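# Lift the weighted bar off its rack and hold it

## Task

Take hold of the weighted bar and raise the entire bar to at least three finger-widths above the height where it rested on its rack. Keep it motionless in the air while still gripping it. At the end it must be touching nothing else, no motor of either hand may show moving in hand_stopped_by, and nothing may be pushed or knocked off the table.

## Robot and tools

Robot: a humanoid upper body on a stand past the table's -x edge, facing about +x, with two 7-joint arms. left_arm (on +y) ends in a left hand; right_arm (on -y) ends in a right hand. Each hand has five fingers driven by six motors.

World frame: the table top is z = 0 with +z up. +x runs across the table away from the robot, and the table's near edge is at x = 0.18 m. The state line reports each hand point's position in metres and its orientation as a quaternion (wxyz). A hand point lies 0.05 m in front of the palm, where an index pad meets the thumb tip in a pinch. Its axes are: +z along the straightened fingers, +y out of the palm, and +x across the palm. On the right hand +x points away from the thumb; on the left hand it points toward the thumb. Each hand point can reach no more than 0.62 m from its shoulder, and the printed position gets less accurate at long reach.

Row format, used by both execute_actions and move: one flat list of 28 numbers in [-1, 1] that covers both arms. The order is left_arm dx, dy, dz, rx, ry, rz, then left_gripper little, ring, middle, index, thumb_bend, thumb_turn, force_limit, speed, then the same 14 for right_arm and right_gripper. dx..rz are an offset, not a pose. They are expressed in the hand point's own axes and measured from its pose at the start of the action, or from the last reported pose for the first action in a call. 1.0 means 0.6 m of travel or 180 degrees. rx, ry, rz together form a single rotation vector. Every row in an action is counted from that same start pose, so rows do not add up.

Hand numbers are absolute targets, not offsets. For the four fingers and thumb_bend, +1 is straight and -1 is fully curled. thumb_turn is +1 beside the palm and -1 across in front of it. A pinch is roughly index -0.22, thumb_bend -0.75, thumb_turn -0.57. force_limit maps -1..+1 to about 0..10 N at the fingertip (0..15 N for the two thumb motors). It stops closing motors only. speed maps -1..+1 to near zero..full, and full speed covers a finger's whole travel in 0.6 s. There is no 'no change' value. To keep a hand as it is, repeat the last eight hand numbers sent to it. If none have been sent yet, send its hand_measured six values plus hand_force_limit and hand_speed.

execute_actions(actions): a list of actions. Each action is up to 15 rows, one per 1/30 s step. If fewer rows are given, the last row holds for the rest of the 15 steps. An empty list only returns the state and images. Each step the commanded pose is clipped to within 70 mm and 16 degrees of the measured pose, so large offsets need several actions.

move(target, speed, blocking): target is one 28-number row. Its offsets are taken from the last reported pose, and each hand point travels in a straight line toward that pose. speed is the top path speed in m/s (0.002 to 0.5, default 0.25), and turning is capped at twice that value in rad/s. The hand numbers are sent at the start. A path lasts 0.5 to 10 s. Moves do not avoid obstacles or the other arm. A faster move, or a target set further past a contact, hits and presses harder. With blocking=false the call returns after 0.5 s; check on it with wait(0), and call wait or stop before sending anything new. The result adds a 'move:' line. Endings include done, off_target, moving, held (a check blocked the final step) and fault. limits=paced means the pose was clipped. limits=held means steps were blocked along the way, after which the arm may move faster than speed. The result also gives each hand point's distance from its target.

wait(seconds): 0 to 10, with the last commands held. stop(): brakes a running move, and needs room to do so. zoom_image(camera, region): camera is one of cam_head, cam_high, cam_left_wrist, cam_right_wrist. region is [x0, y0, x1, y1] in image pixels, at most 504x504. All images are 896x504, with calibration given per camera. show_instructions(): shows the reference pages. finished_scene(scene): pass the current scene number. Call it only once the bar is stably held up.

Gripping: turn the thumb in front of the palm before reaching the bar. The hand can wrap around objects 0.035 to 0.08 m across, and the object sits across the palm on the wrist side of the hand point. A motor moves only after its target changes by 0.01 or more. It locks when it reaches its target or its force_limit. If blocked, it reads moving for as long as the motion would have lasted, then stalled. To stay under force_limit, close slowly (speed -0.9 or lower). To grip harder, raise force_limit and send a target that is more closed. Result fields hand_measured, hand_stopped_by (moving/target/force/stalled/fault), hand_load_n (positive means pushed open), hand_force_limit and hand_speed each list the six motors in send order. Loads near 0 mean the grip is lost. A wrist bracket on the little-finger side sticks out 0.03 m past the point along +y and can strike things.

Other result lines: 'Hand target' is where the controller is now driving the hand point. 'pose unreachable' means a clearance check altered that arm's command. HELD in the step readings marks steps that were held back. MOTOR HOT appears from 90 °C; at 120 °C the arm goes limp and falls (OVER-TEMPERATURE FAULT), so don't hold loads longer than needed.

Avoid: hard contact or pressing between the two arms, including hands and brackets. Avoid contact torques at the joint limits: 22.2 N m, or 4.45 N m for wrist pitch and yaw. Reaching a limit freezes that arm for 10 s and cancels the rest of the call. Also avoid dropping or slipping the bar, slamming into things, and pushing anything off the table. For an arm that should stay still, send the offset back to its desired pose once, then zeros.

Each tool is called after ">>>" in YAML: its name, and indented under it one key for each argument.

Reference images:

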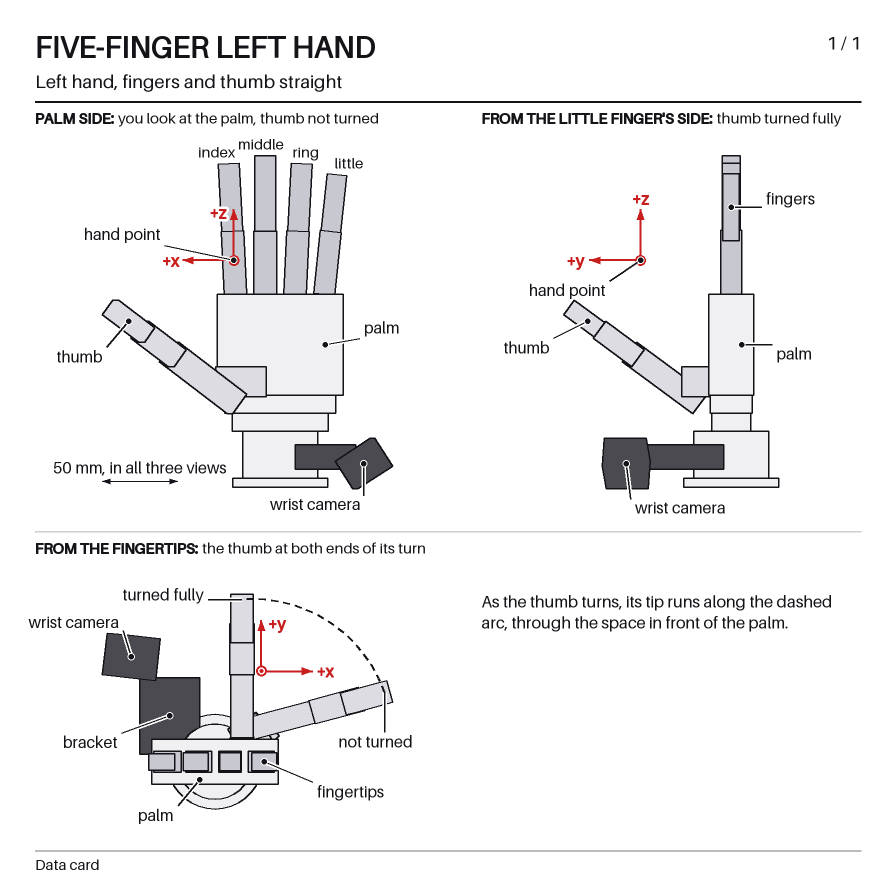

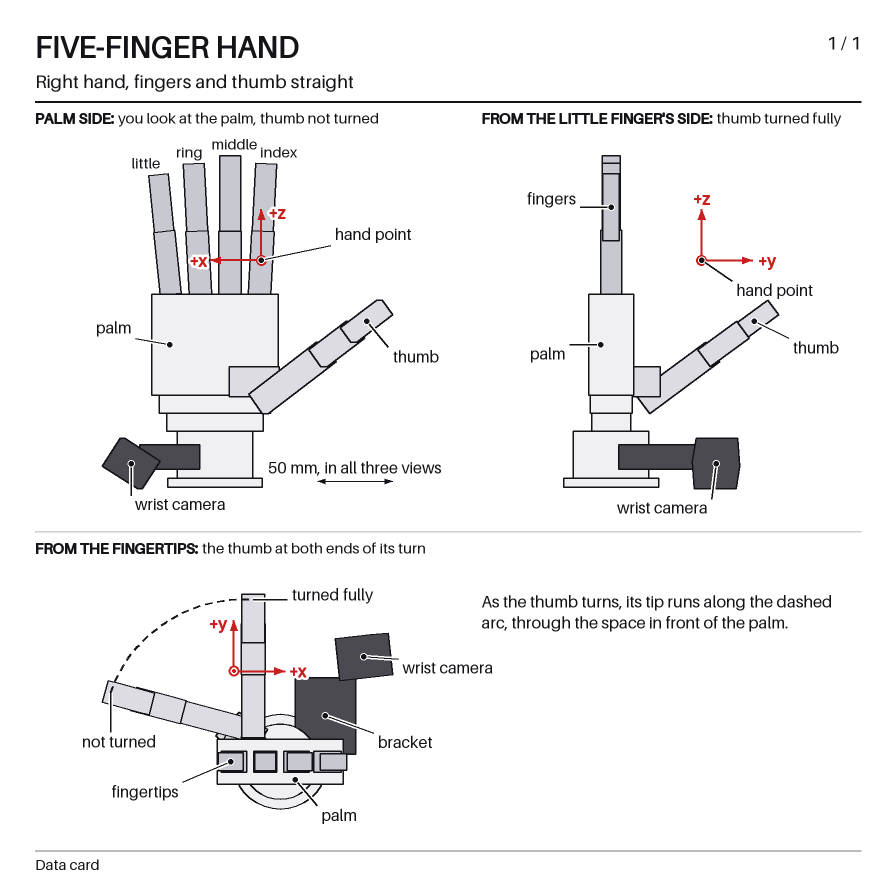

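## Session

>>> execute_actions:
  actions: []

Scene clock: 0.00 s.
left_arm: end_effector_position=(+0.0961, +0.1173, +0.4214) hand_measured=(+1.000, +1.000, +1.000, +1.000, +1.000, +1.000) hand_load_n=(+0.0, +0.0, +0.0, +0.0, +0.0, +0.0) hand_stopped_by=(target, target, target, target, target, target) hand_force_limit=0.00 hand_speed=-0.80 end_effector_quat_wxyz=(+0.013, -0.014, -0.199, +0.980) | right_arm: end_effector_position=(+0.2088, -0.1176, +0.4217) hand_measured=(+1.000, +1.000, +1.000, +1.000, +1.000, +1.000) hand_load_n=(+0.0, +0.0, +0.0, +0.0, +0.0, +0.0) hand_stopped_by=(target, target, target, target, target, target) hand_force_limit=0.00 hand_speed=-0.80 end_effector_quat_wxyz=(+0.974, -0.154, +0.161, +0.048)
Joint positions: left_arm=[ 0.002  0.443  0.377 -0.673 -0.619 -1.047 -0.465] | right_arm=[-0.155 -0.447 -0.235 -0.381  0.563 -0.853  0.358]
Joint velocities: left_arm=[ 0.003  0.    -0.017  0.    -0.015  0.     0.   ] | right_arm=[ 0.    -0.006 -0.002  0.003  0.003  0.     0.   ]
Motor temperatures (°C, as the motors report them): left_arm=[43 38 46 40 40 32 31] | right_arm=[46 42 47 40 41 30 32]
Hand target (left_arm): +0.096, +0.117, +0.421; +0.013, -0.014, -0.199, +0.980
Hand target (right_arm): +0.209, -0.118, +0.422; +0.974, -0.154, +0.161, +0.048

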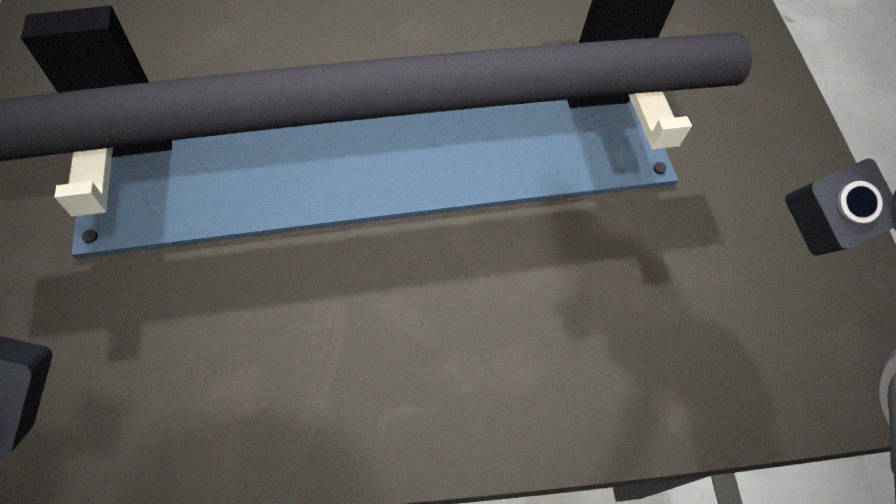

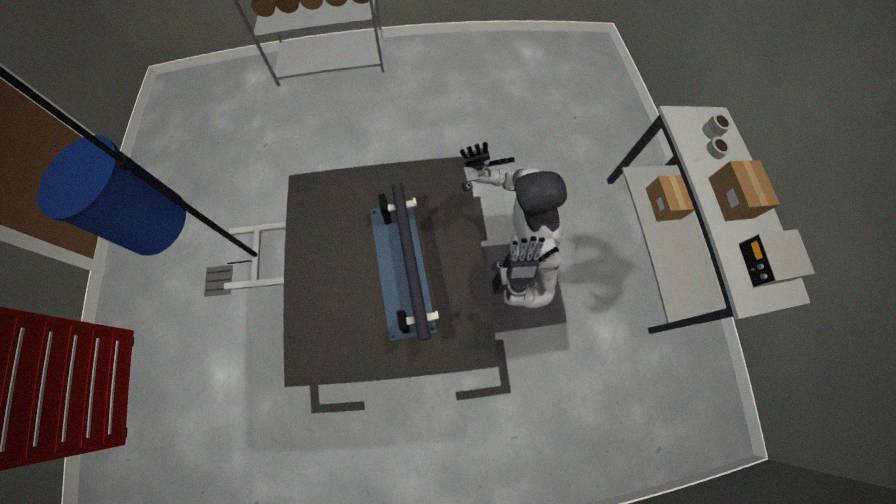

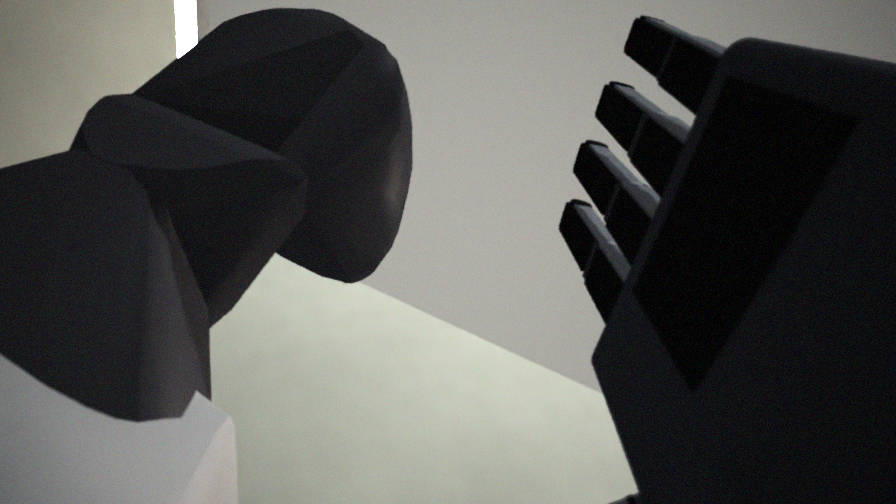

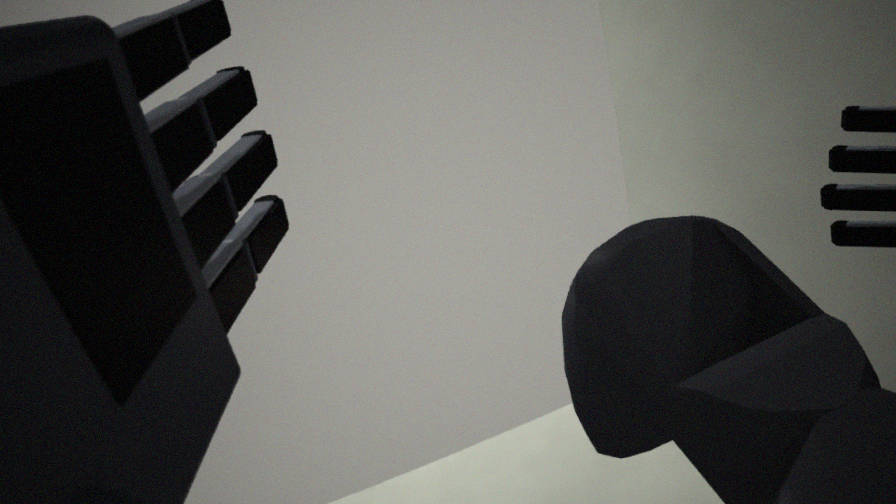

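>>> zoom_image:
  camera: "cam_high"
  region: [280, 140, 600, 400]

>>> zoom_image:
  camera: "cam_head"
  region: [0, 0, 448, 280]

>>> zoom_image:
  camera: "cam_head"
  region: [448, 0, 896, 280]

Region (280, 140, 600, 400) of cam_high's 896x504 image, scaled by 1.575, with more detail than that image has; it fills the top 410 rows of this view, and the rest is white.

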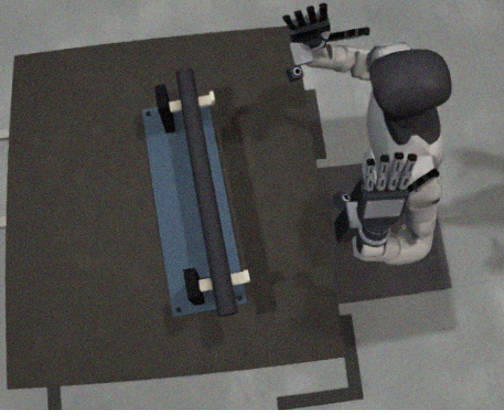

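Region (0, 0, 448, 280) of cam_head's 896x504 image, scaled by 1.125, with more detail than that image has; it fills the top 315 rows of this view, and the rest is white.

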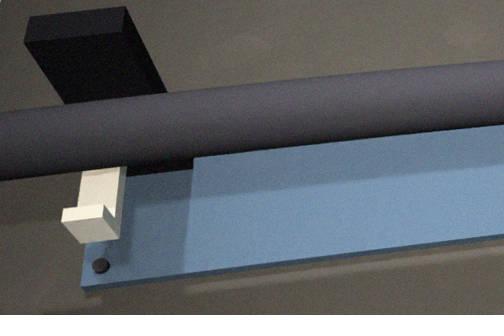

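Region (448, 0, 896, 280) of cam_head's 896x504 image, scaled by 1.125, with more detail than that image has; it fills the top 315 rows of this view, and the rest is white.

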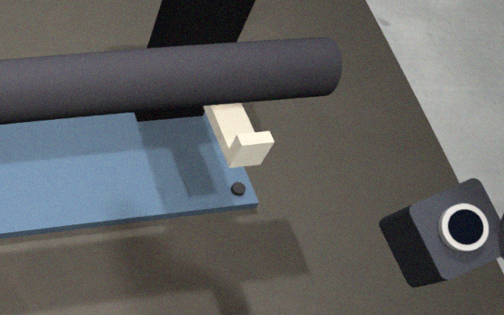

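>>> move:
  target: [-0.479,0.146,-0.408,-0.452,-0.606,0.112,1,1,1,1,1,-1,0.5,0.5, 0.457,0.139,-0.260,-0.431,0.492,-0.217,1,1,1,1,1,-1,0.5,0.5]
  speed: 0.2

Scene clock: 49.60 s.
left_arm: end_effector_position=(+0.3798, +0.0971, +0.1603) hand_measured=(+1.000, +1.000, +1.000, +1.000, +1.000, -1.000) hand_load_n=(+0.0, +0.0, +0.0, +0.0, +0.0, +0.0) hand_stopped_by=(target, target, target, target, target, target) hand_force_limit=0.50 hand_speed=0.50 end_effector_quat_wxyz=(-0.244, +0.667, -0.654, +0.259) | right_arm: end_effector_position=(+0.4201, -0.0869, +0.1916) hand_measured=(+1.000, +1.000, +1.000, +1.000, +1.000, -1.000) hand_load_n=(+0.0, +0.0, +0.0, +0.0, +0.0, +0.0) hand_stopped_by=(target, target, target, target, target, target) hand_force_limit=0.50 hand_speed=0.50 end_effector_quat_wxyz=(-0.308, +0.657, -0.619, +0.302)
Joint positions: left_arm=[-1.515  1.019 -1.159 -0.382  0.095  1.245 -0.944] | right_arm=[-1.481 -1.     1.068 -0.255 -0.171  1.047  0.864]
Joint velocities: left_arm=[-0.009  0.003 -0.008 -0.014  0.     0.     0.   ] | right_arm=[-0.006 -0.011  0.     0.003  0.002  0.     0.   ]
Motor temperatures (°C, as the motors report them): left_arm=[45 40 47 41 40 33 32] | right_arm=[49 44 48 41 41 31 33]
Hand target (left_arm): +0.380, +0.097, +0.160; -0.245, +0.668, -0.653, +0.258
Hand target (right_arm): +0.421, -0.088, +0.192; -0.307, +0.656, -0.619, +0.304
Off the commanded pose (left_arm): 0.029 m, 6 deg.
Off the commanded pose (right_arm): 0.029 m, 7 deg.
move: off_target (left_arm, right_arm)
camera_calibration (this result's frames):
cam_left_wrist: T_world_to_cam=[[0.740864, 0.193294, 0.64324, -0.404924], [-0.213942, -0.839896, 0.498802, 0.088856], [0.63667, -0.507161, -0.580895, 0.0342001], [0, 0, 0, 1]] pos_world=[0.29723, 0.170244, 0.236009]
cam_right_wrist: T_world_to_cam=[[-0.646692, 0.0321126, -0.762075, 0.416542], [-0.388953, 0.845567, 0.365694, 0.172818], [0.656129, 0.532903, -0.534331, 0.00130019], [0, 0, 0, 1]] pos_world=[0.33574, -0.160198, 0.254933]

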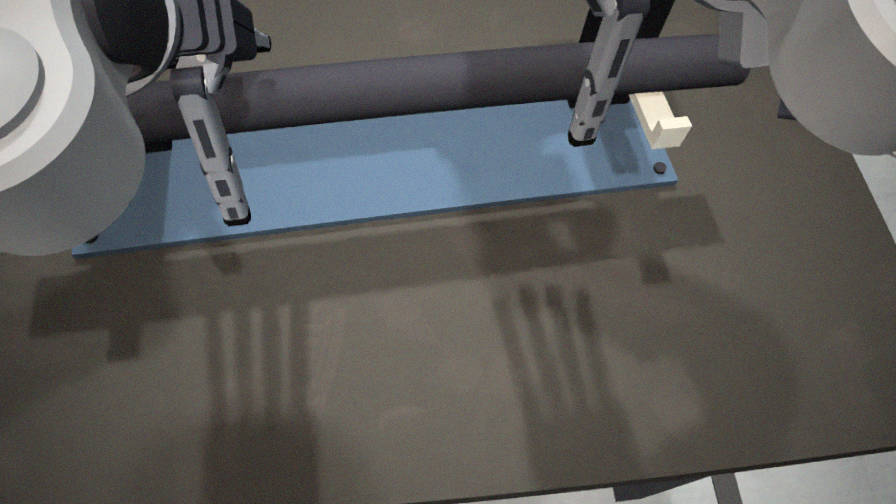

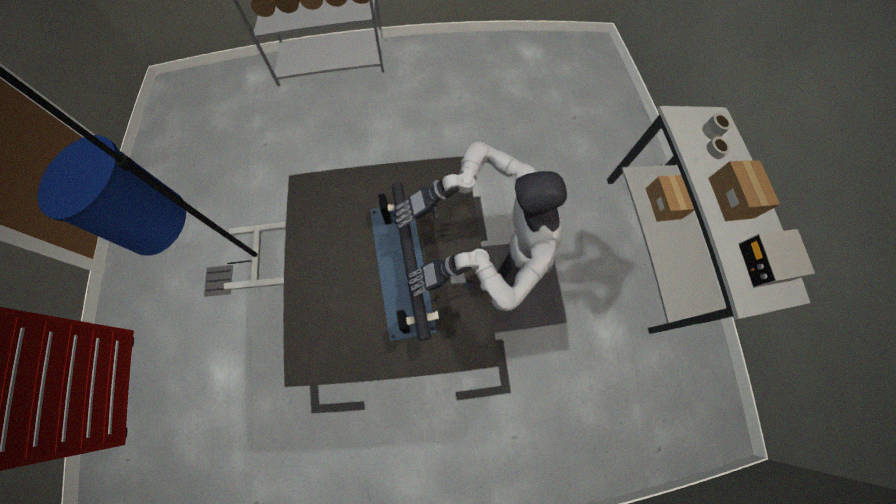

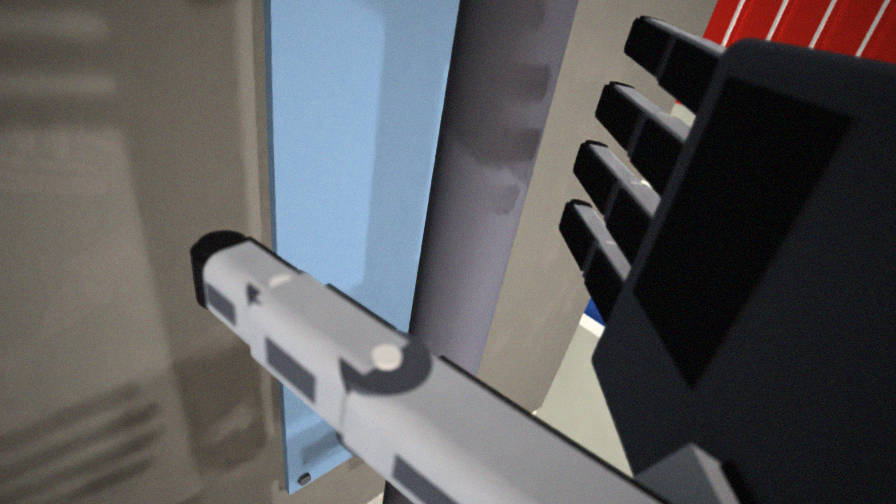

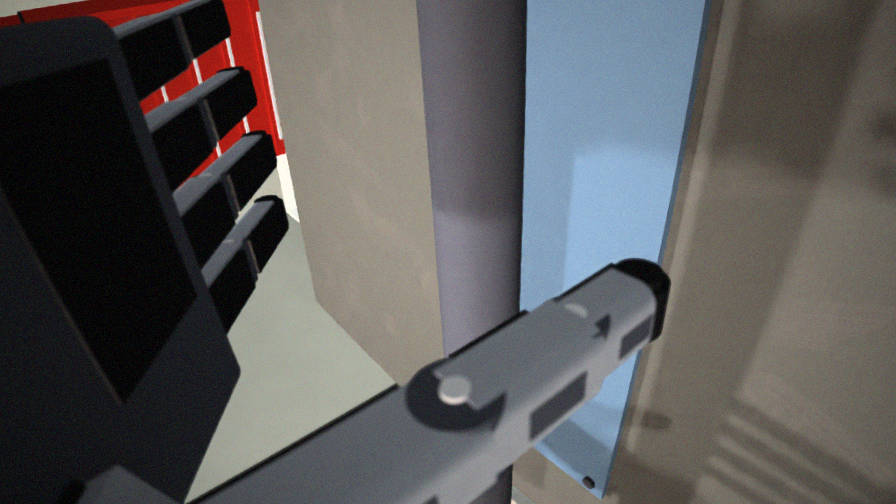

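>>> zoom_image:
  camera: "cam_left_wrist"
  region: [300, 0, 700, 400]

>>> zoom_image:
  camera: "cam_right_wrist"
  region: [250, 0, 650, 400]

Region (300, 0, 700, 400) of cam_left_wrist's 896x504 image, scaled by 1.260, with more detail than that image has.

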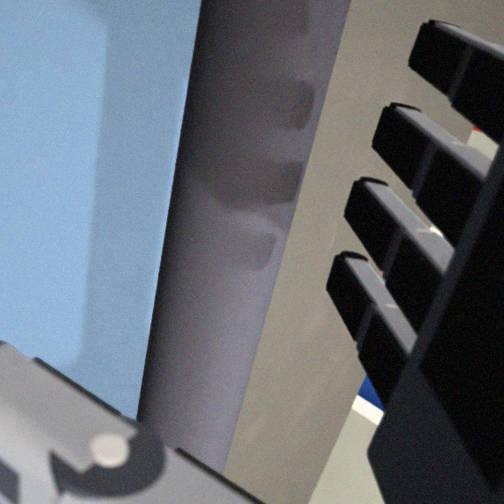

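Region (250, 0, 650, 400) of cam_right_wrist's 896x504 image, scaled by 1.260, with more detail than that image has.

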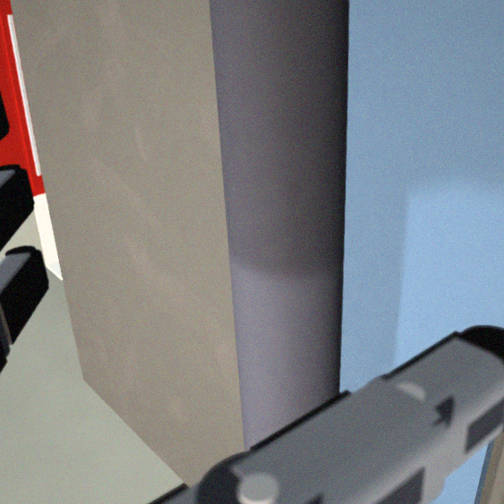

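>>> move:
  target: [-0.056,-0.036,0.087,0,0,0,1,1,1,1,1,-1,0.5,0.5, -0.028,0.029,0.113,0,0,0,1,1,1,1,1,-1,0.5,0.5]
  speed: 0.1

Scene clock: 92.87 s.
left_arm: end_effector_position=(+0.4303, +0.1334, +0.1361) hand_measured=(+1.000, +1.000, +1.000, +1.000, +1.000, -1.000) hand_load_n=(+0.0, +0.0, +0.0, +0.0, +0.0, +0.0) hand_stopped_by=(target, target, target, target, target, target) hand_force_limit=0.50 hand_speed=0.50 end_effector_quat_wxyz=(-0.246, +0.669, -0.652, +0.259) | right_arm: end_effector_position=(+0.4552, -0.0683, +0.1317) hand_measured=(+1.000, +1.000, +1.000, +1.000, +1.000, -1.000) hand_load_n=(+0.0, +0.0, +0.0, +0.0, +0.0, +0.0) hand_stopped_by=(target, target, target, target, target, target) hand_force_limit=0.50 hand_speed=0.50 end_effector_quat_wxyz=(-0.301, +0.661, -0.616, +0.305)
Joint positions: left_arm=[-1.429  0.989 -1.123  0.071  0.087  0.8   -0.846] | right_arm=[-1.405 -0.744  1.133  0.114 -0.197  0.894  0.674]
Joint velocities: left_arm=[ 0.008  0.012 -0.003 -0.003 -0.002 -0.003  0.   ] | right_arm=[ 0.005  0.     0.009 -0.005  0.009 -0.005 -0.001]
Motor temperatures (°C, as the motors report them): left_arm=[61 39 49 40 40 32 32] | right_arm=[59 43 49 41 41 31 33]
Hand target (left_arm): +0.430, +0.132, +0.136; -0.243, +0.669, -0.653, +0.260
Hand target (right_arm): +0.456, -0.068, +0.132; -0.302, +0.662, -0.614, +0.307
Off the commanded pose (left_arm): 0.003 m, 0 deg.
Off the commanded pose (right_arm): 0.007 m, 1 deg.
move: off_target (right_arm)
camera_calibration (this result's frames):
cam_left_wrist: T_world_to_cam=[[0.738489, 0.19648, 0.645004, -0.433479], [-0.21092, -0.841279, 0.497758, 0.141234], [0.640427, -0.503633, -0.579833, 0.00422778], [0, 0, 0, 1]] pos_world=[0.347201, 0.206116, 0.211746]
cam_right_wrist: T_world_to_cam=[[-0.651197, 0.0167903, -0.758723, 0.393534], [-0.390226, 0.850056, 0.353735, 0.195143], [0.650896, 0.526425, -0.547002, -0.0601331], [0, 0, 0, 1]] pos_world=[0.371559, -0.140835, 0.196661]

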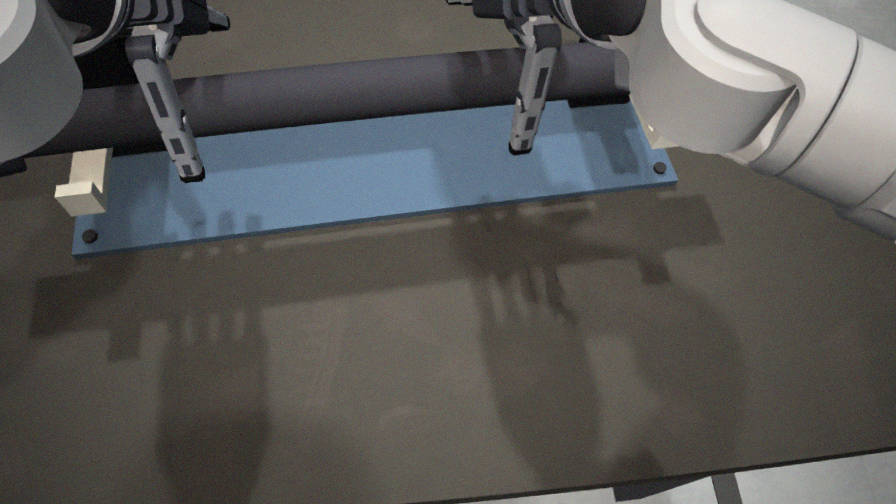

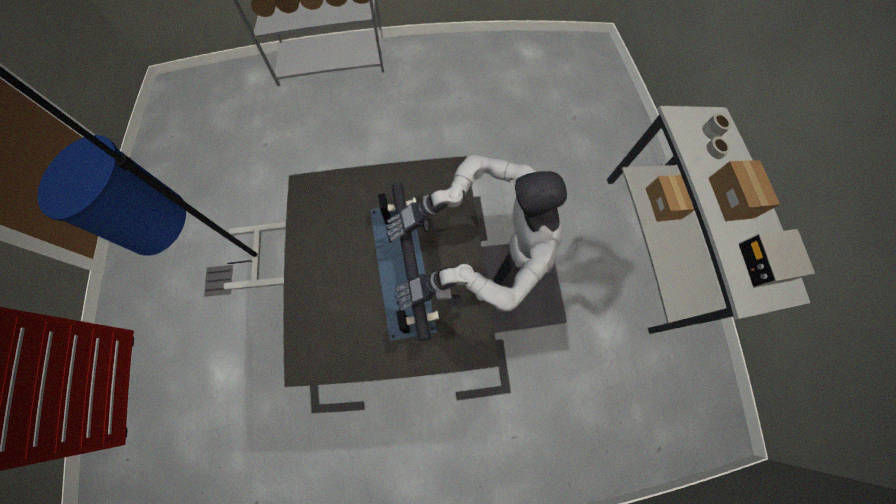

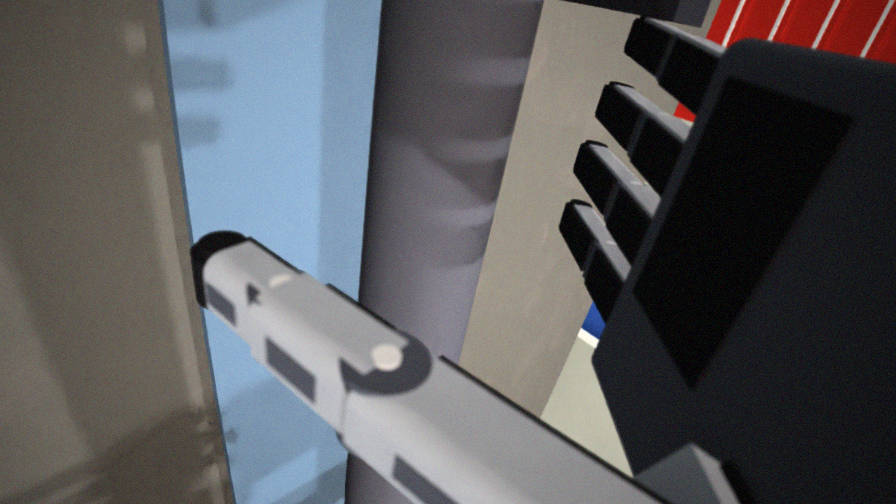

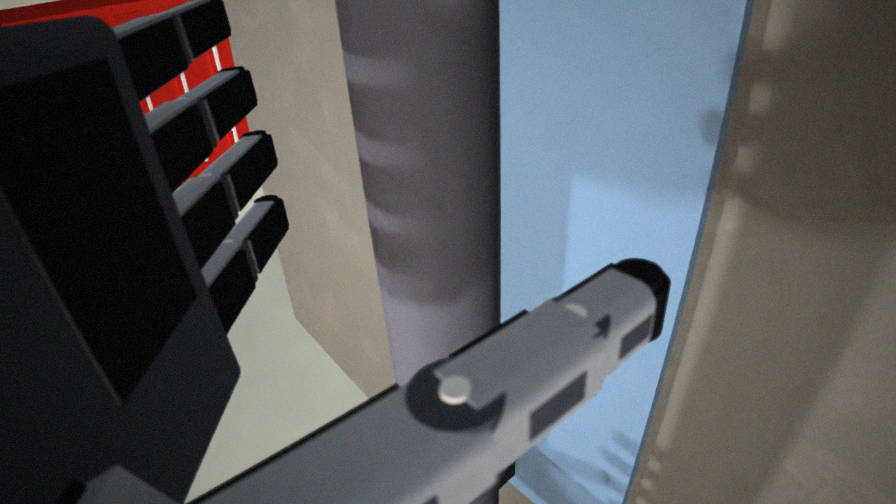

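>>> move:
  target: [0.05,0.033,0.11,0,0,0,1,1,1,1,1,-1,0.5,0.5, -0.025,0.02,0.115,0,0,0,1,1,1,1,1,-1,0.5,0.5]
  speed: 0.06

Scene clock: 104.03 s.
left_arm: end_effector_position=(+0.4607, +0.1025, +0.0733) hand_measured=(+1.000, +1.000, +1.000, +1.000, +1.000, -1.000) hand_load_n=(+0.0, +0.0, +0.0, +0.0, +0.0, +0.0) hand_stopped_by=(target, target, target, target, target, target) hand_force_limit=0.50 hand_speed=0.50 end_effector_quat_wxyz=(-0.239, +0.674, -0.649, +0.260) | right_arm: end_effector_position=(+0.4938, -0.0521, +0.0756) hand_measured=(+1.000, +1.000, +1.000, +1.000, +1.000, -1.000) hand_load_n=(+0.0, +0.0, +0.0, +0.0, +0.0, +0.0) hand_stopped_by=(target, target, target, target, target, target) hand_force_limit=0.50 hand_speed=0.50 end_effector_quat_wxyz=(-0.294, +0.667, -0.613, +0.306)
Joint positions: left_arm=[-1.377  0.664 -1.166  0.533  0.096  0.634 -0.664] | right_arm=[-1.413 -0.399  1.158  0.817 -0.197  0.528  0.494]
Joint velocities: left_arm=[-0.005 -0.005  0.012 -0.006 -0.006  0.     0.   ] | right_arm=[ 0.     0.    -0.005 -0.005 -0.006 -0.002  0.   ]
Motor temperatures (°C, as the motors report them): left_arm=[63 39 49 40 40 32 32] | right_arm=[62 43 49 41 41 31 34]
Hand target (left_arm): +0.461, +0.103, +0.073; -0.241, +0.672, -0.650, +0.260
Hand target (right_arm): +0.494, -0.051, +0.076; -0.295, +0.668, -0.611, +0.307
Off the commanded pose (left_arm): 0.001 m, 1 deg.
Off the commanded pose (right_arm): 0.007 m, 1 deg.
move: off_target (right_arm)
camera_calibration (this result's frames):
cam_left_wrist: T_world_to_cam=[[0.743048, 0.211159, 0.635052, -0.412236], [-0.20023, -0.835306, 0.512026, 0.146319], [0.638582, -0.507617, -0.578392, -0.06612], [0, 0, 0, 1]] pos_world=[0.377832, 0.175705, 0.148629]
cam_right_wrist: T_world_to_cam=[[-0.65726, 0.00109142, -0.753663, 0.377696], [-0.391561, 0.853949, 0.342712, 0.217951], [0.643963, 0.520356, -0.560839, -0.120297], [0, 0, 0, 1]] pos_world=[0.411053, -0.123934, 0.142494]

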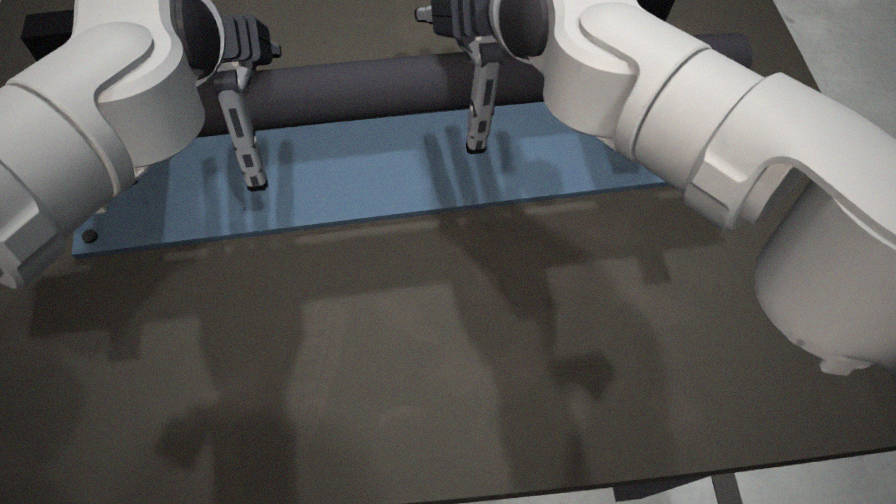

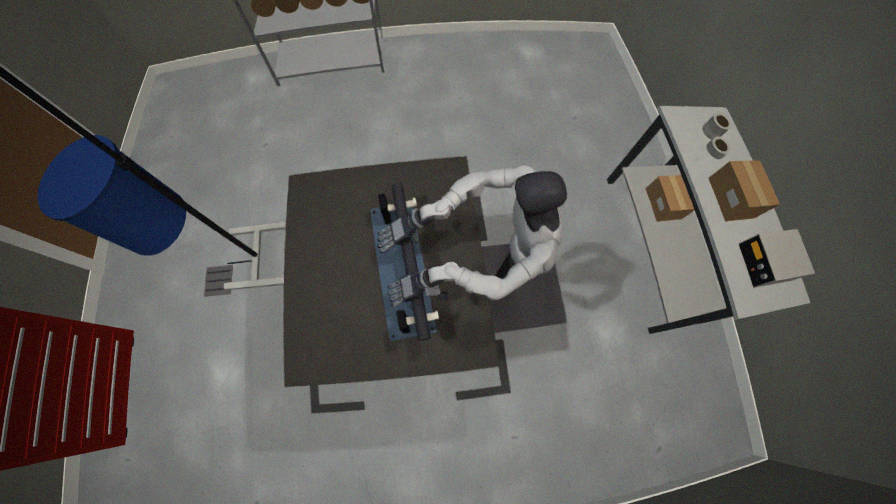

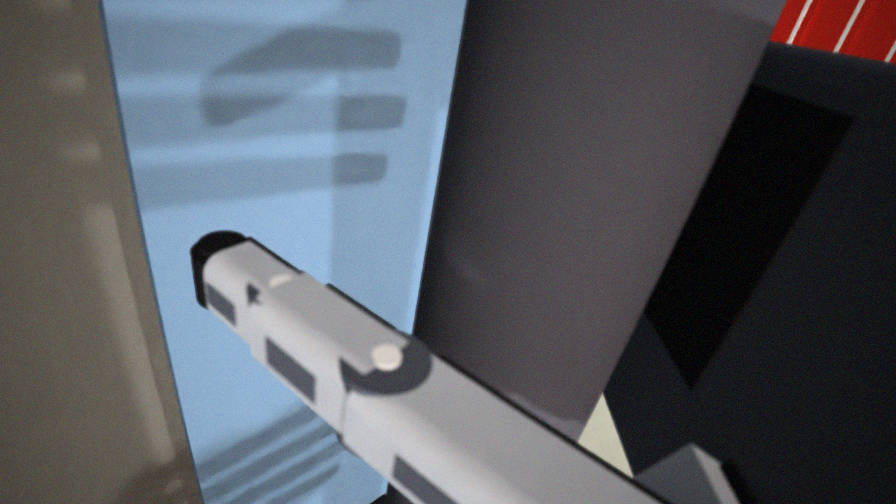

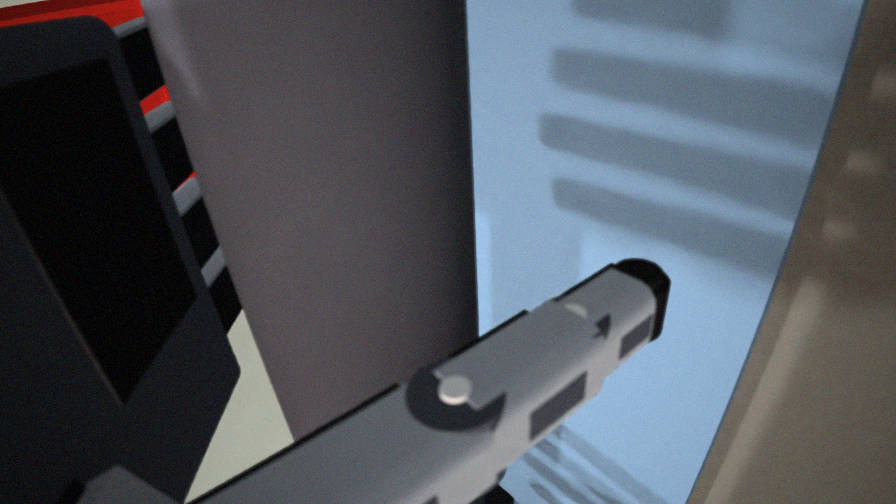

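>>> move:
  target: [0,0,0,0,0,0,1,1,1,1,1,-1,0.5,0.5, 0,0.003,0.02,0,0,0,1,1,1,1,1,-1,0.5,0.5]
  speed: 0.03

>>> move:
  target: [0,0,0,0,0,0,-1,-1,-1,-1,-1,-1,1,-0.2, 0,0,0,0,0,0,-1,-1,-1,-1,-1,-1,1,-0.2]
  speed: 0.03

Scene clock: 107.23 s.
left_arm: end_effector_position=(+0.4617, +0.1023, +0.0746) hand_measured=(+1.000, +1.000, +1.000, +1.000, +1.000, -1.000) hand_load_n=(+0.0, +0.0, +0.0, +0.0, +0.0, +0.0) hand_stopped_by=(target, target, target, target, target, target) hand_force_limit=0.50 hand_speed=0.50 end_effector_quat_wxyz=(-0.240, +0.673, -0.649, +0.261) | right_arm: end_effector_position=(+0.5002, -0.0526, +0.0659) hand_measured=(+1.000, +1.000, +1.000, +1.000, +1.000, -1.000) hand_load_n=(+0.0, +0.0, +0.0, +0.0, +0.0, +0.0) hand_stopped_by=(target, target, target, target, target, target) hand_force_limit=0.50 hand_speed=0.50 end_effector_quat_wxyz=(-0.291, +0.668, -0.613, +0.306)
Joint positions: left_arm=[-1.38   0.664 -1.166  0.533  0.096  0.634 -0.662] | right_arm=[-1.434 -0.307  1.154  1.048 -0.197  0.396  0.458]
Joint velocities: left_arm=[ 0.005 -0.009  0.011 -0.006 -0.003  0.     0.   ] | right_arm=[-0.009  0.006  0.    -0.006  0.009 -0.003  0.   ]
Motor temperatures (°C, as the motors report them): left_arm=[65 39 49 40 40 32 33] | right_arm=[63 43 49 41 41 31 34]
Hand target (left_arm): +0.461, +0.102, +0.073; -0.239, +0.674, -0.649, +0.260
Hand target (right_arm): +0.500, -0.052, +0.066; -0.292, +0.668, -0.612, +0.306
Off the commanded pose (left_arm): 0.002 m, 0 deg.
Off the commanded pose (right_arm): 0.002 m, 0 deg.
move: done
camera_calibration (this result's frames):
cam_left_wrist: T_world_to_cam=[[0.740289, 0.210926, 0.638344, -0.41272], [-0.202797, -0.835216, 0.511162, 0.146936], [0.640973, -0.507862, -0.575526, -0.0673937], [0, 0, 0, 1]] pos_world=[0.378528, 0.17555, 0.149562]
cam_right_wrist: T_world_to_cam=[[-0.660822, -0.0010753, -0.750541, 0.375973], [-0.389209, 0.855525, 0.341457, 0.223281], [0.64174, 0.51776, -0.565769, -0.128273], [0, 0, 0, 1]] pos_world=[0.417672, -0.124204, 0.133369]

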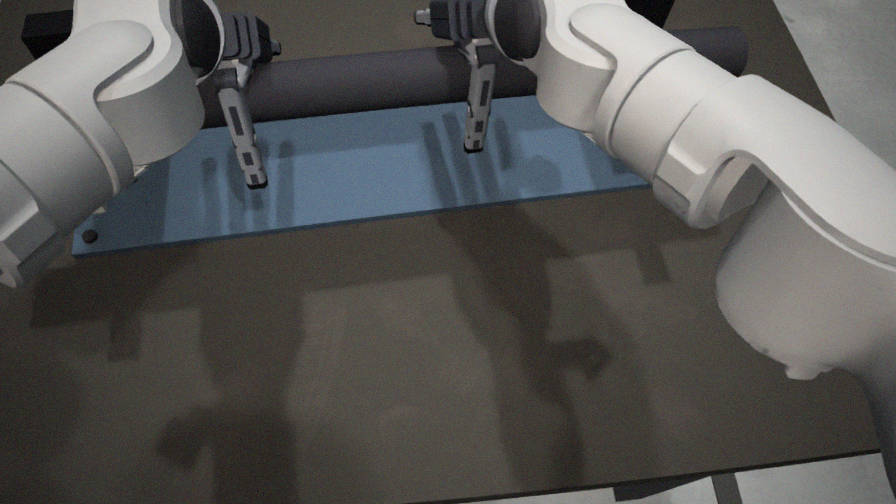

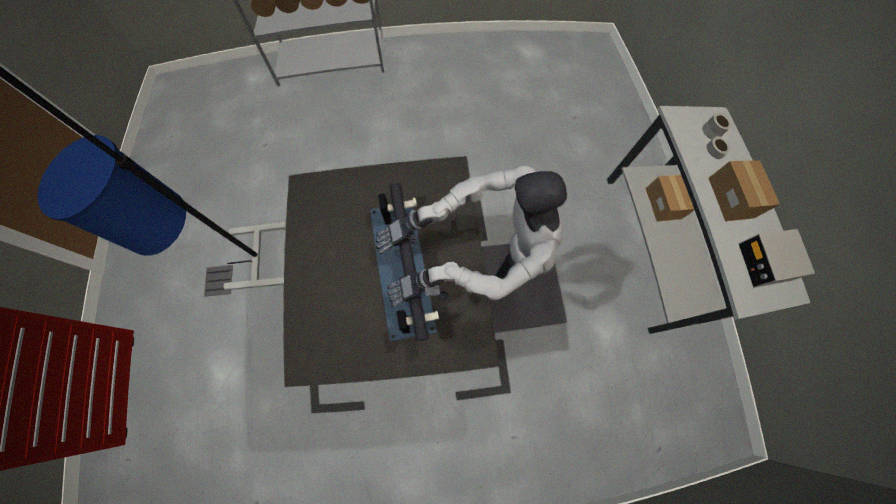

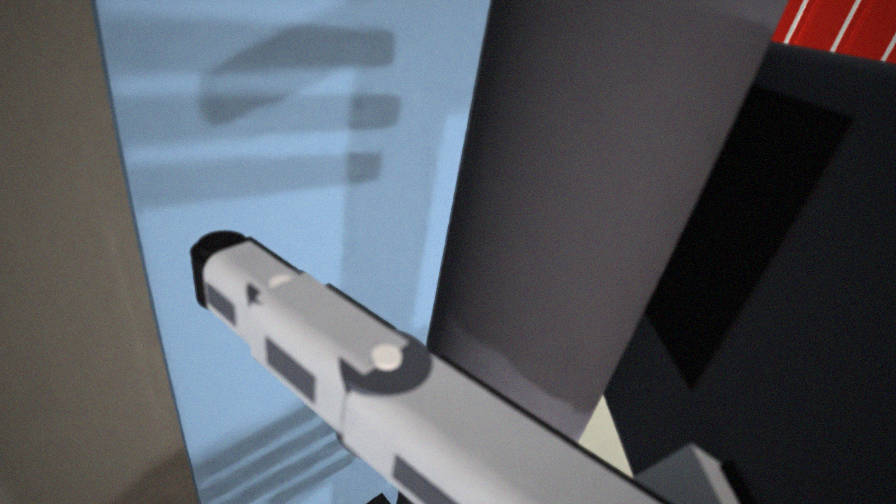

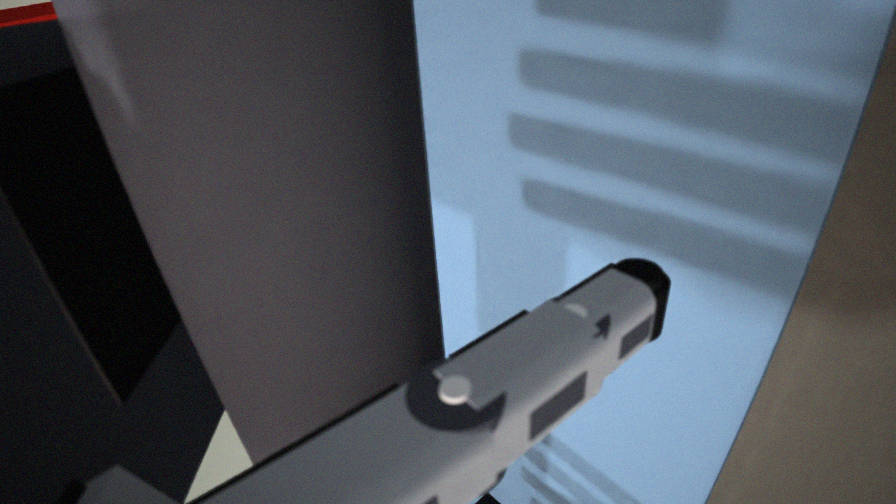

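Scene clock: 108.80 s.
left_arm: end_effector_position=(+0.4614, +0.1040, +0.0683) hand_measured=(-0.646, -0.632, -0.590, -0.618, -0.036, -1.000) hand_load_n=(+11.0, +10.5, +7.5, +9.5, +15.5, +2.0) hand_stopped_by=(force, force, force, force, force, target) hand_force_limit=1.00 hand_speed=-0.20 end_effector_quat_wxyz=(-0.241, +0.677, -0.645, +0.261) | right_arm: end_effector_position=(+0.4941, -0.0505, +0.0629) hand_measured=(-0.606, -0.578, -0.570, -0.542, +0.012, -1.000) hand_load_n=(+10.0, +6.5, +7.5, +2.0, +10.5, +0.5) hand_stopped_by=(force, force, force, force, force, target) hand_force_limit=1.00 hand_speed=-0.20 end_effector_quat_wxyz=(-0.285, +0.675, -0.615, +0.292)
Joint positions: left_arm=[-1.365  0.658 -1.169  0.544  0.088  0.635 -0.639] | right_arm=[-1.432 -0.314  1.153  1.035 -0.193  0.386  0.49 ]
Joint velocities: left_arm=[ 0.006 -0.012  0.005  0.015 -0.003  0.     0.   ] | right_arm=[-0.006 -0.02   0.    -0.012  0.008  0.     0.   ]
Motor temperatures (°C, as the motors report them): left_arm=[66 39 49 40 40 32 32] | right_arm=[63 43 49 41 41 31 34]
Hand target (left_arm): +0.462, +0.102, +0.074; -0.240, +0.673, -0.649, +0.261
Hand target (right_arm): +0.500, -0.053, +0.066; -0.291, +0.668, -0.613, +0.306
Off the commanded pose (left_arm): 0.007 m, 1 deg.
Off the commanded pose (right_arm): 0.007 m, 2 deg.
move: off_target (left_arm, right_arm)
camera_calibration (this result's frames):
cam_left_wrist: T_world_to_cam=[[0.737806, 0.219579, 0.638301, -0.408571], [-0.194445, -0.836393, 0.512481, 0.147662], [0.6464, -0.502226, -0.5744, -0.0731357], [0, 0, 0, 1]] pos_world=[0.377433, 0.176486, 0.143108]
cam_right_wrist: T_world_to_cam=[[-0.684555, -0.00466884, -0.728946, 0.379916], [-0.38797, 0.84892, 0.358906, 0.218011], [0.617142, 0.5285, -0.582944, -0.113397], [0, 0, 0, 1]] pos_world=[0.414637, -0.12337, 0.132589]

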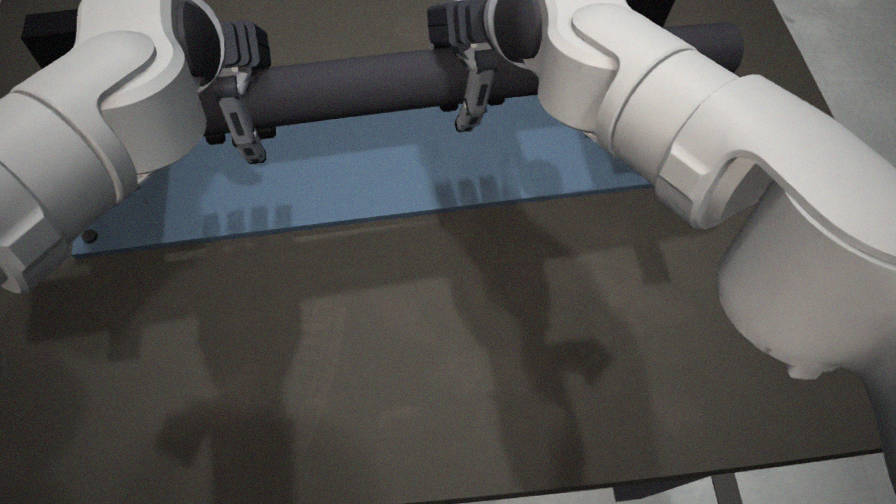

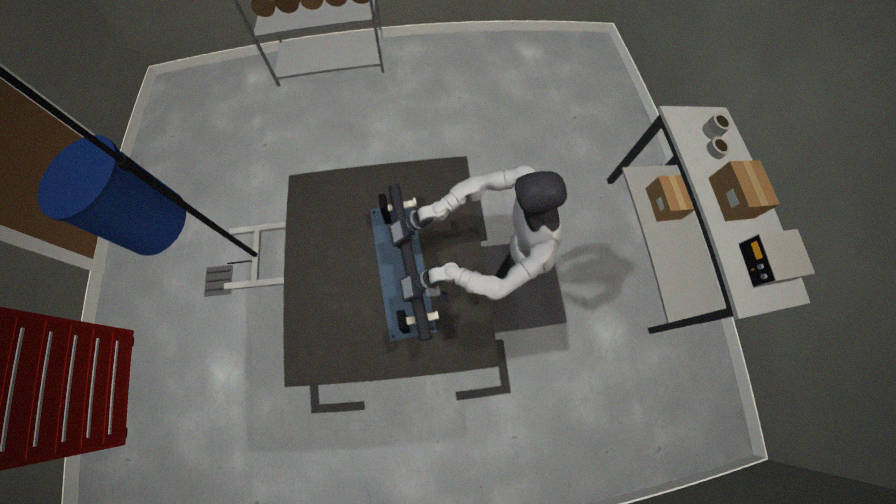

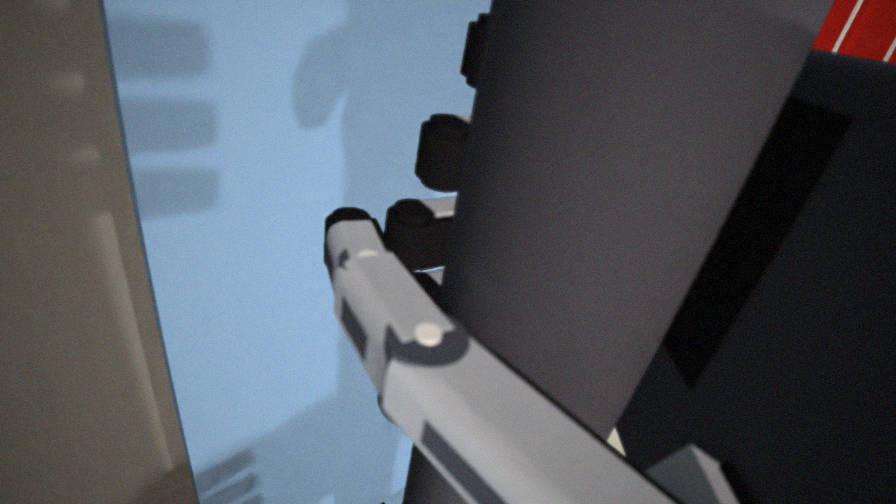

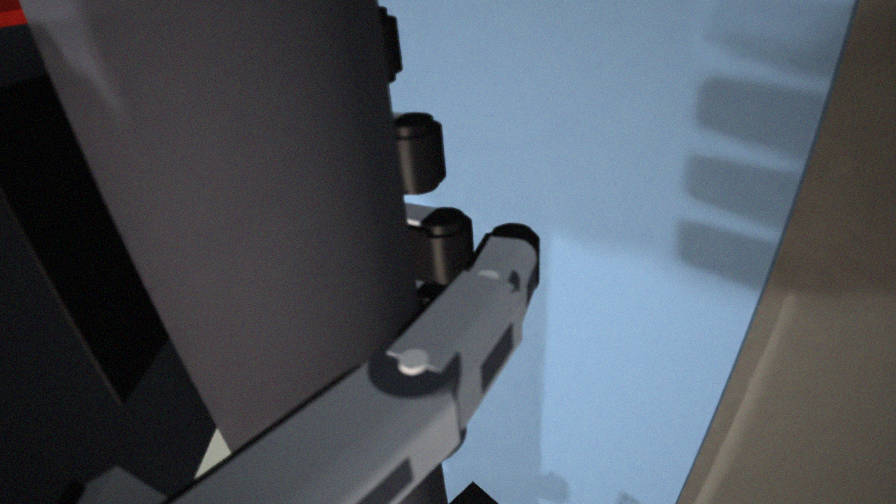

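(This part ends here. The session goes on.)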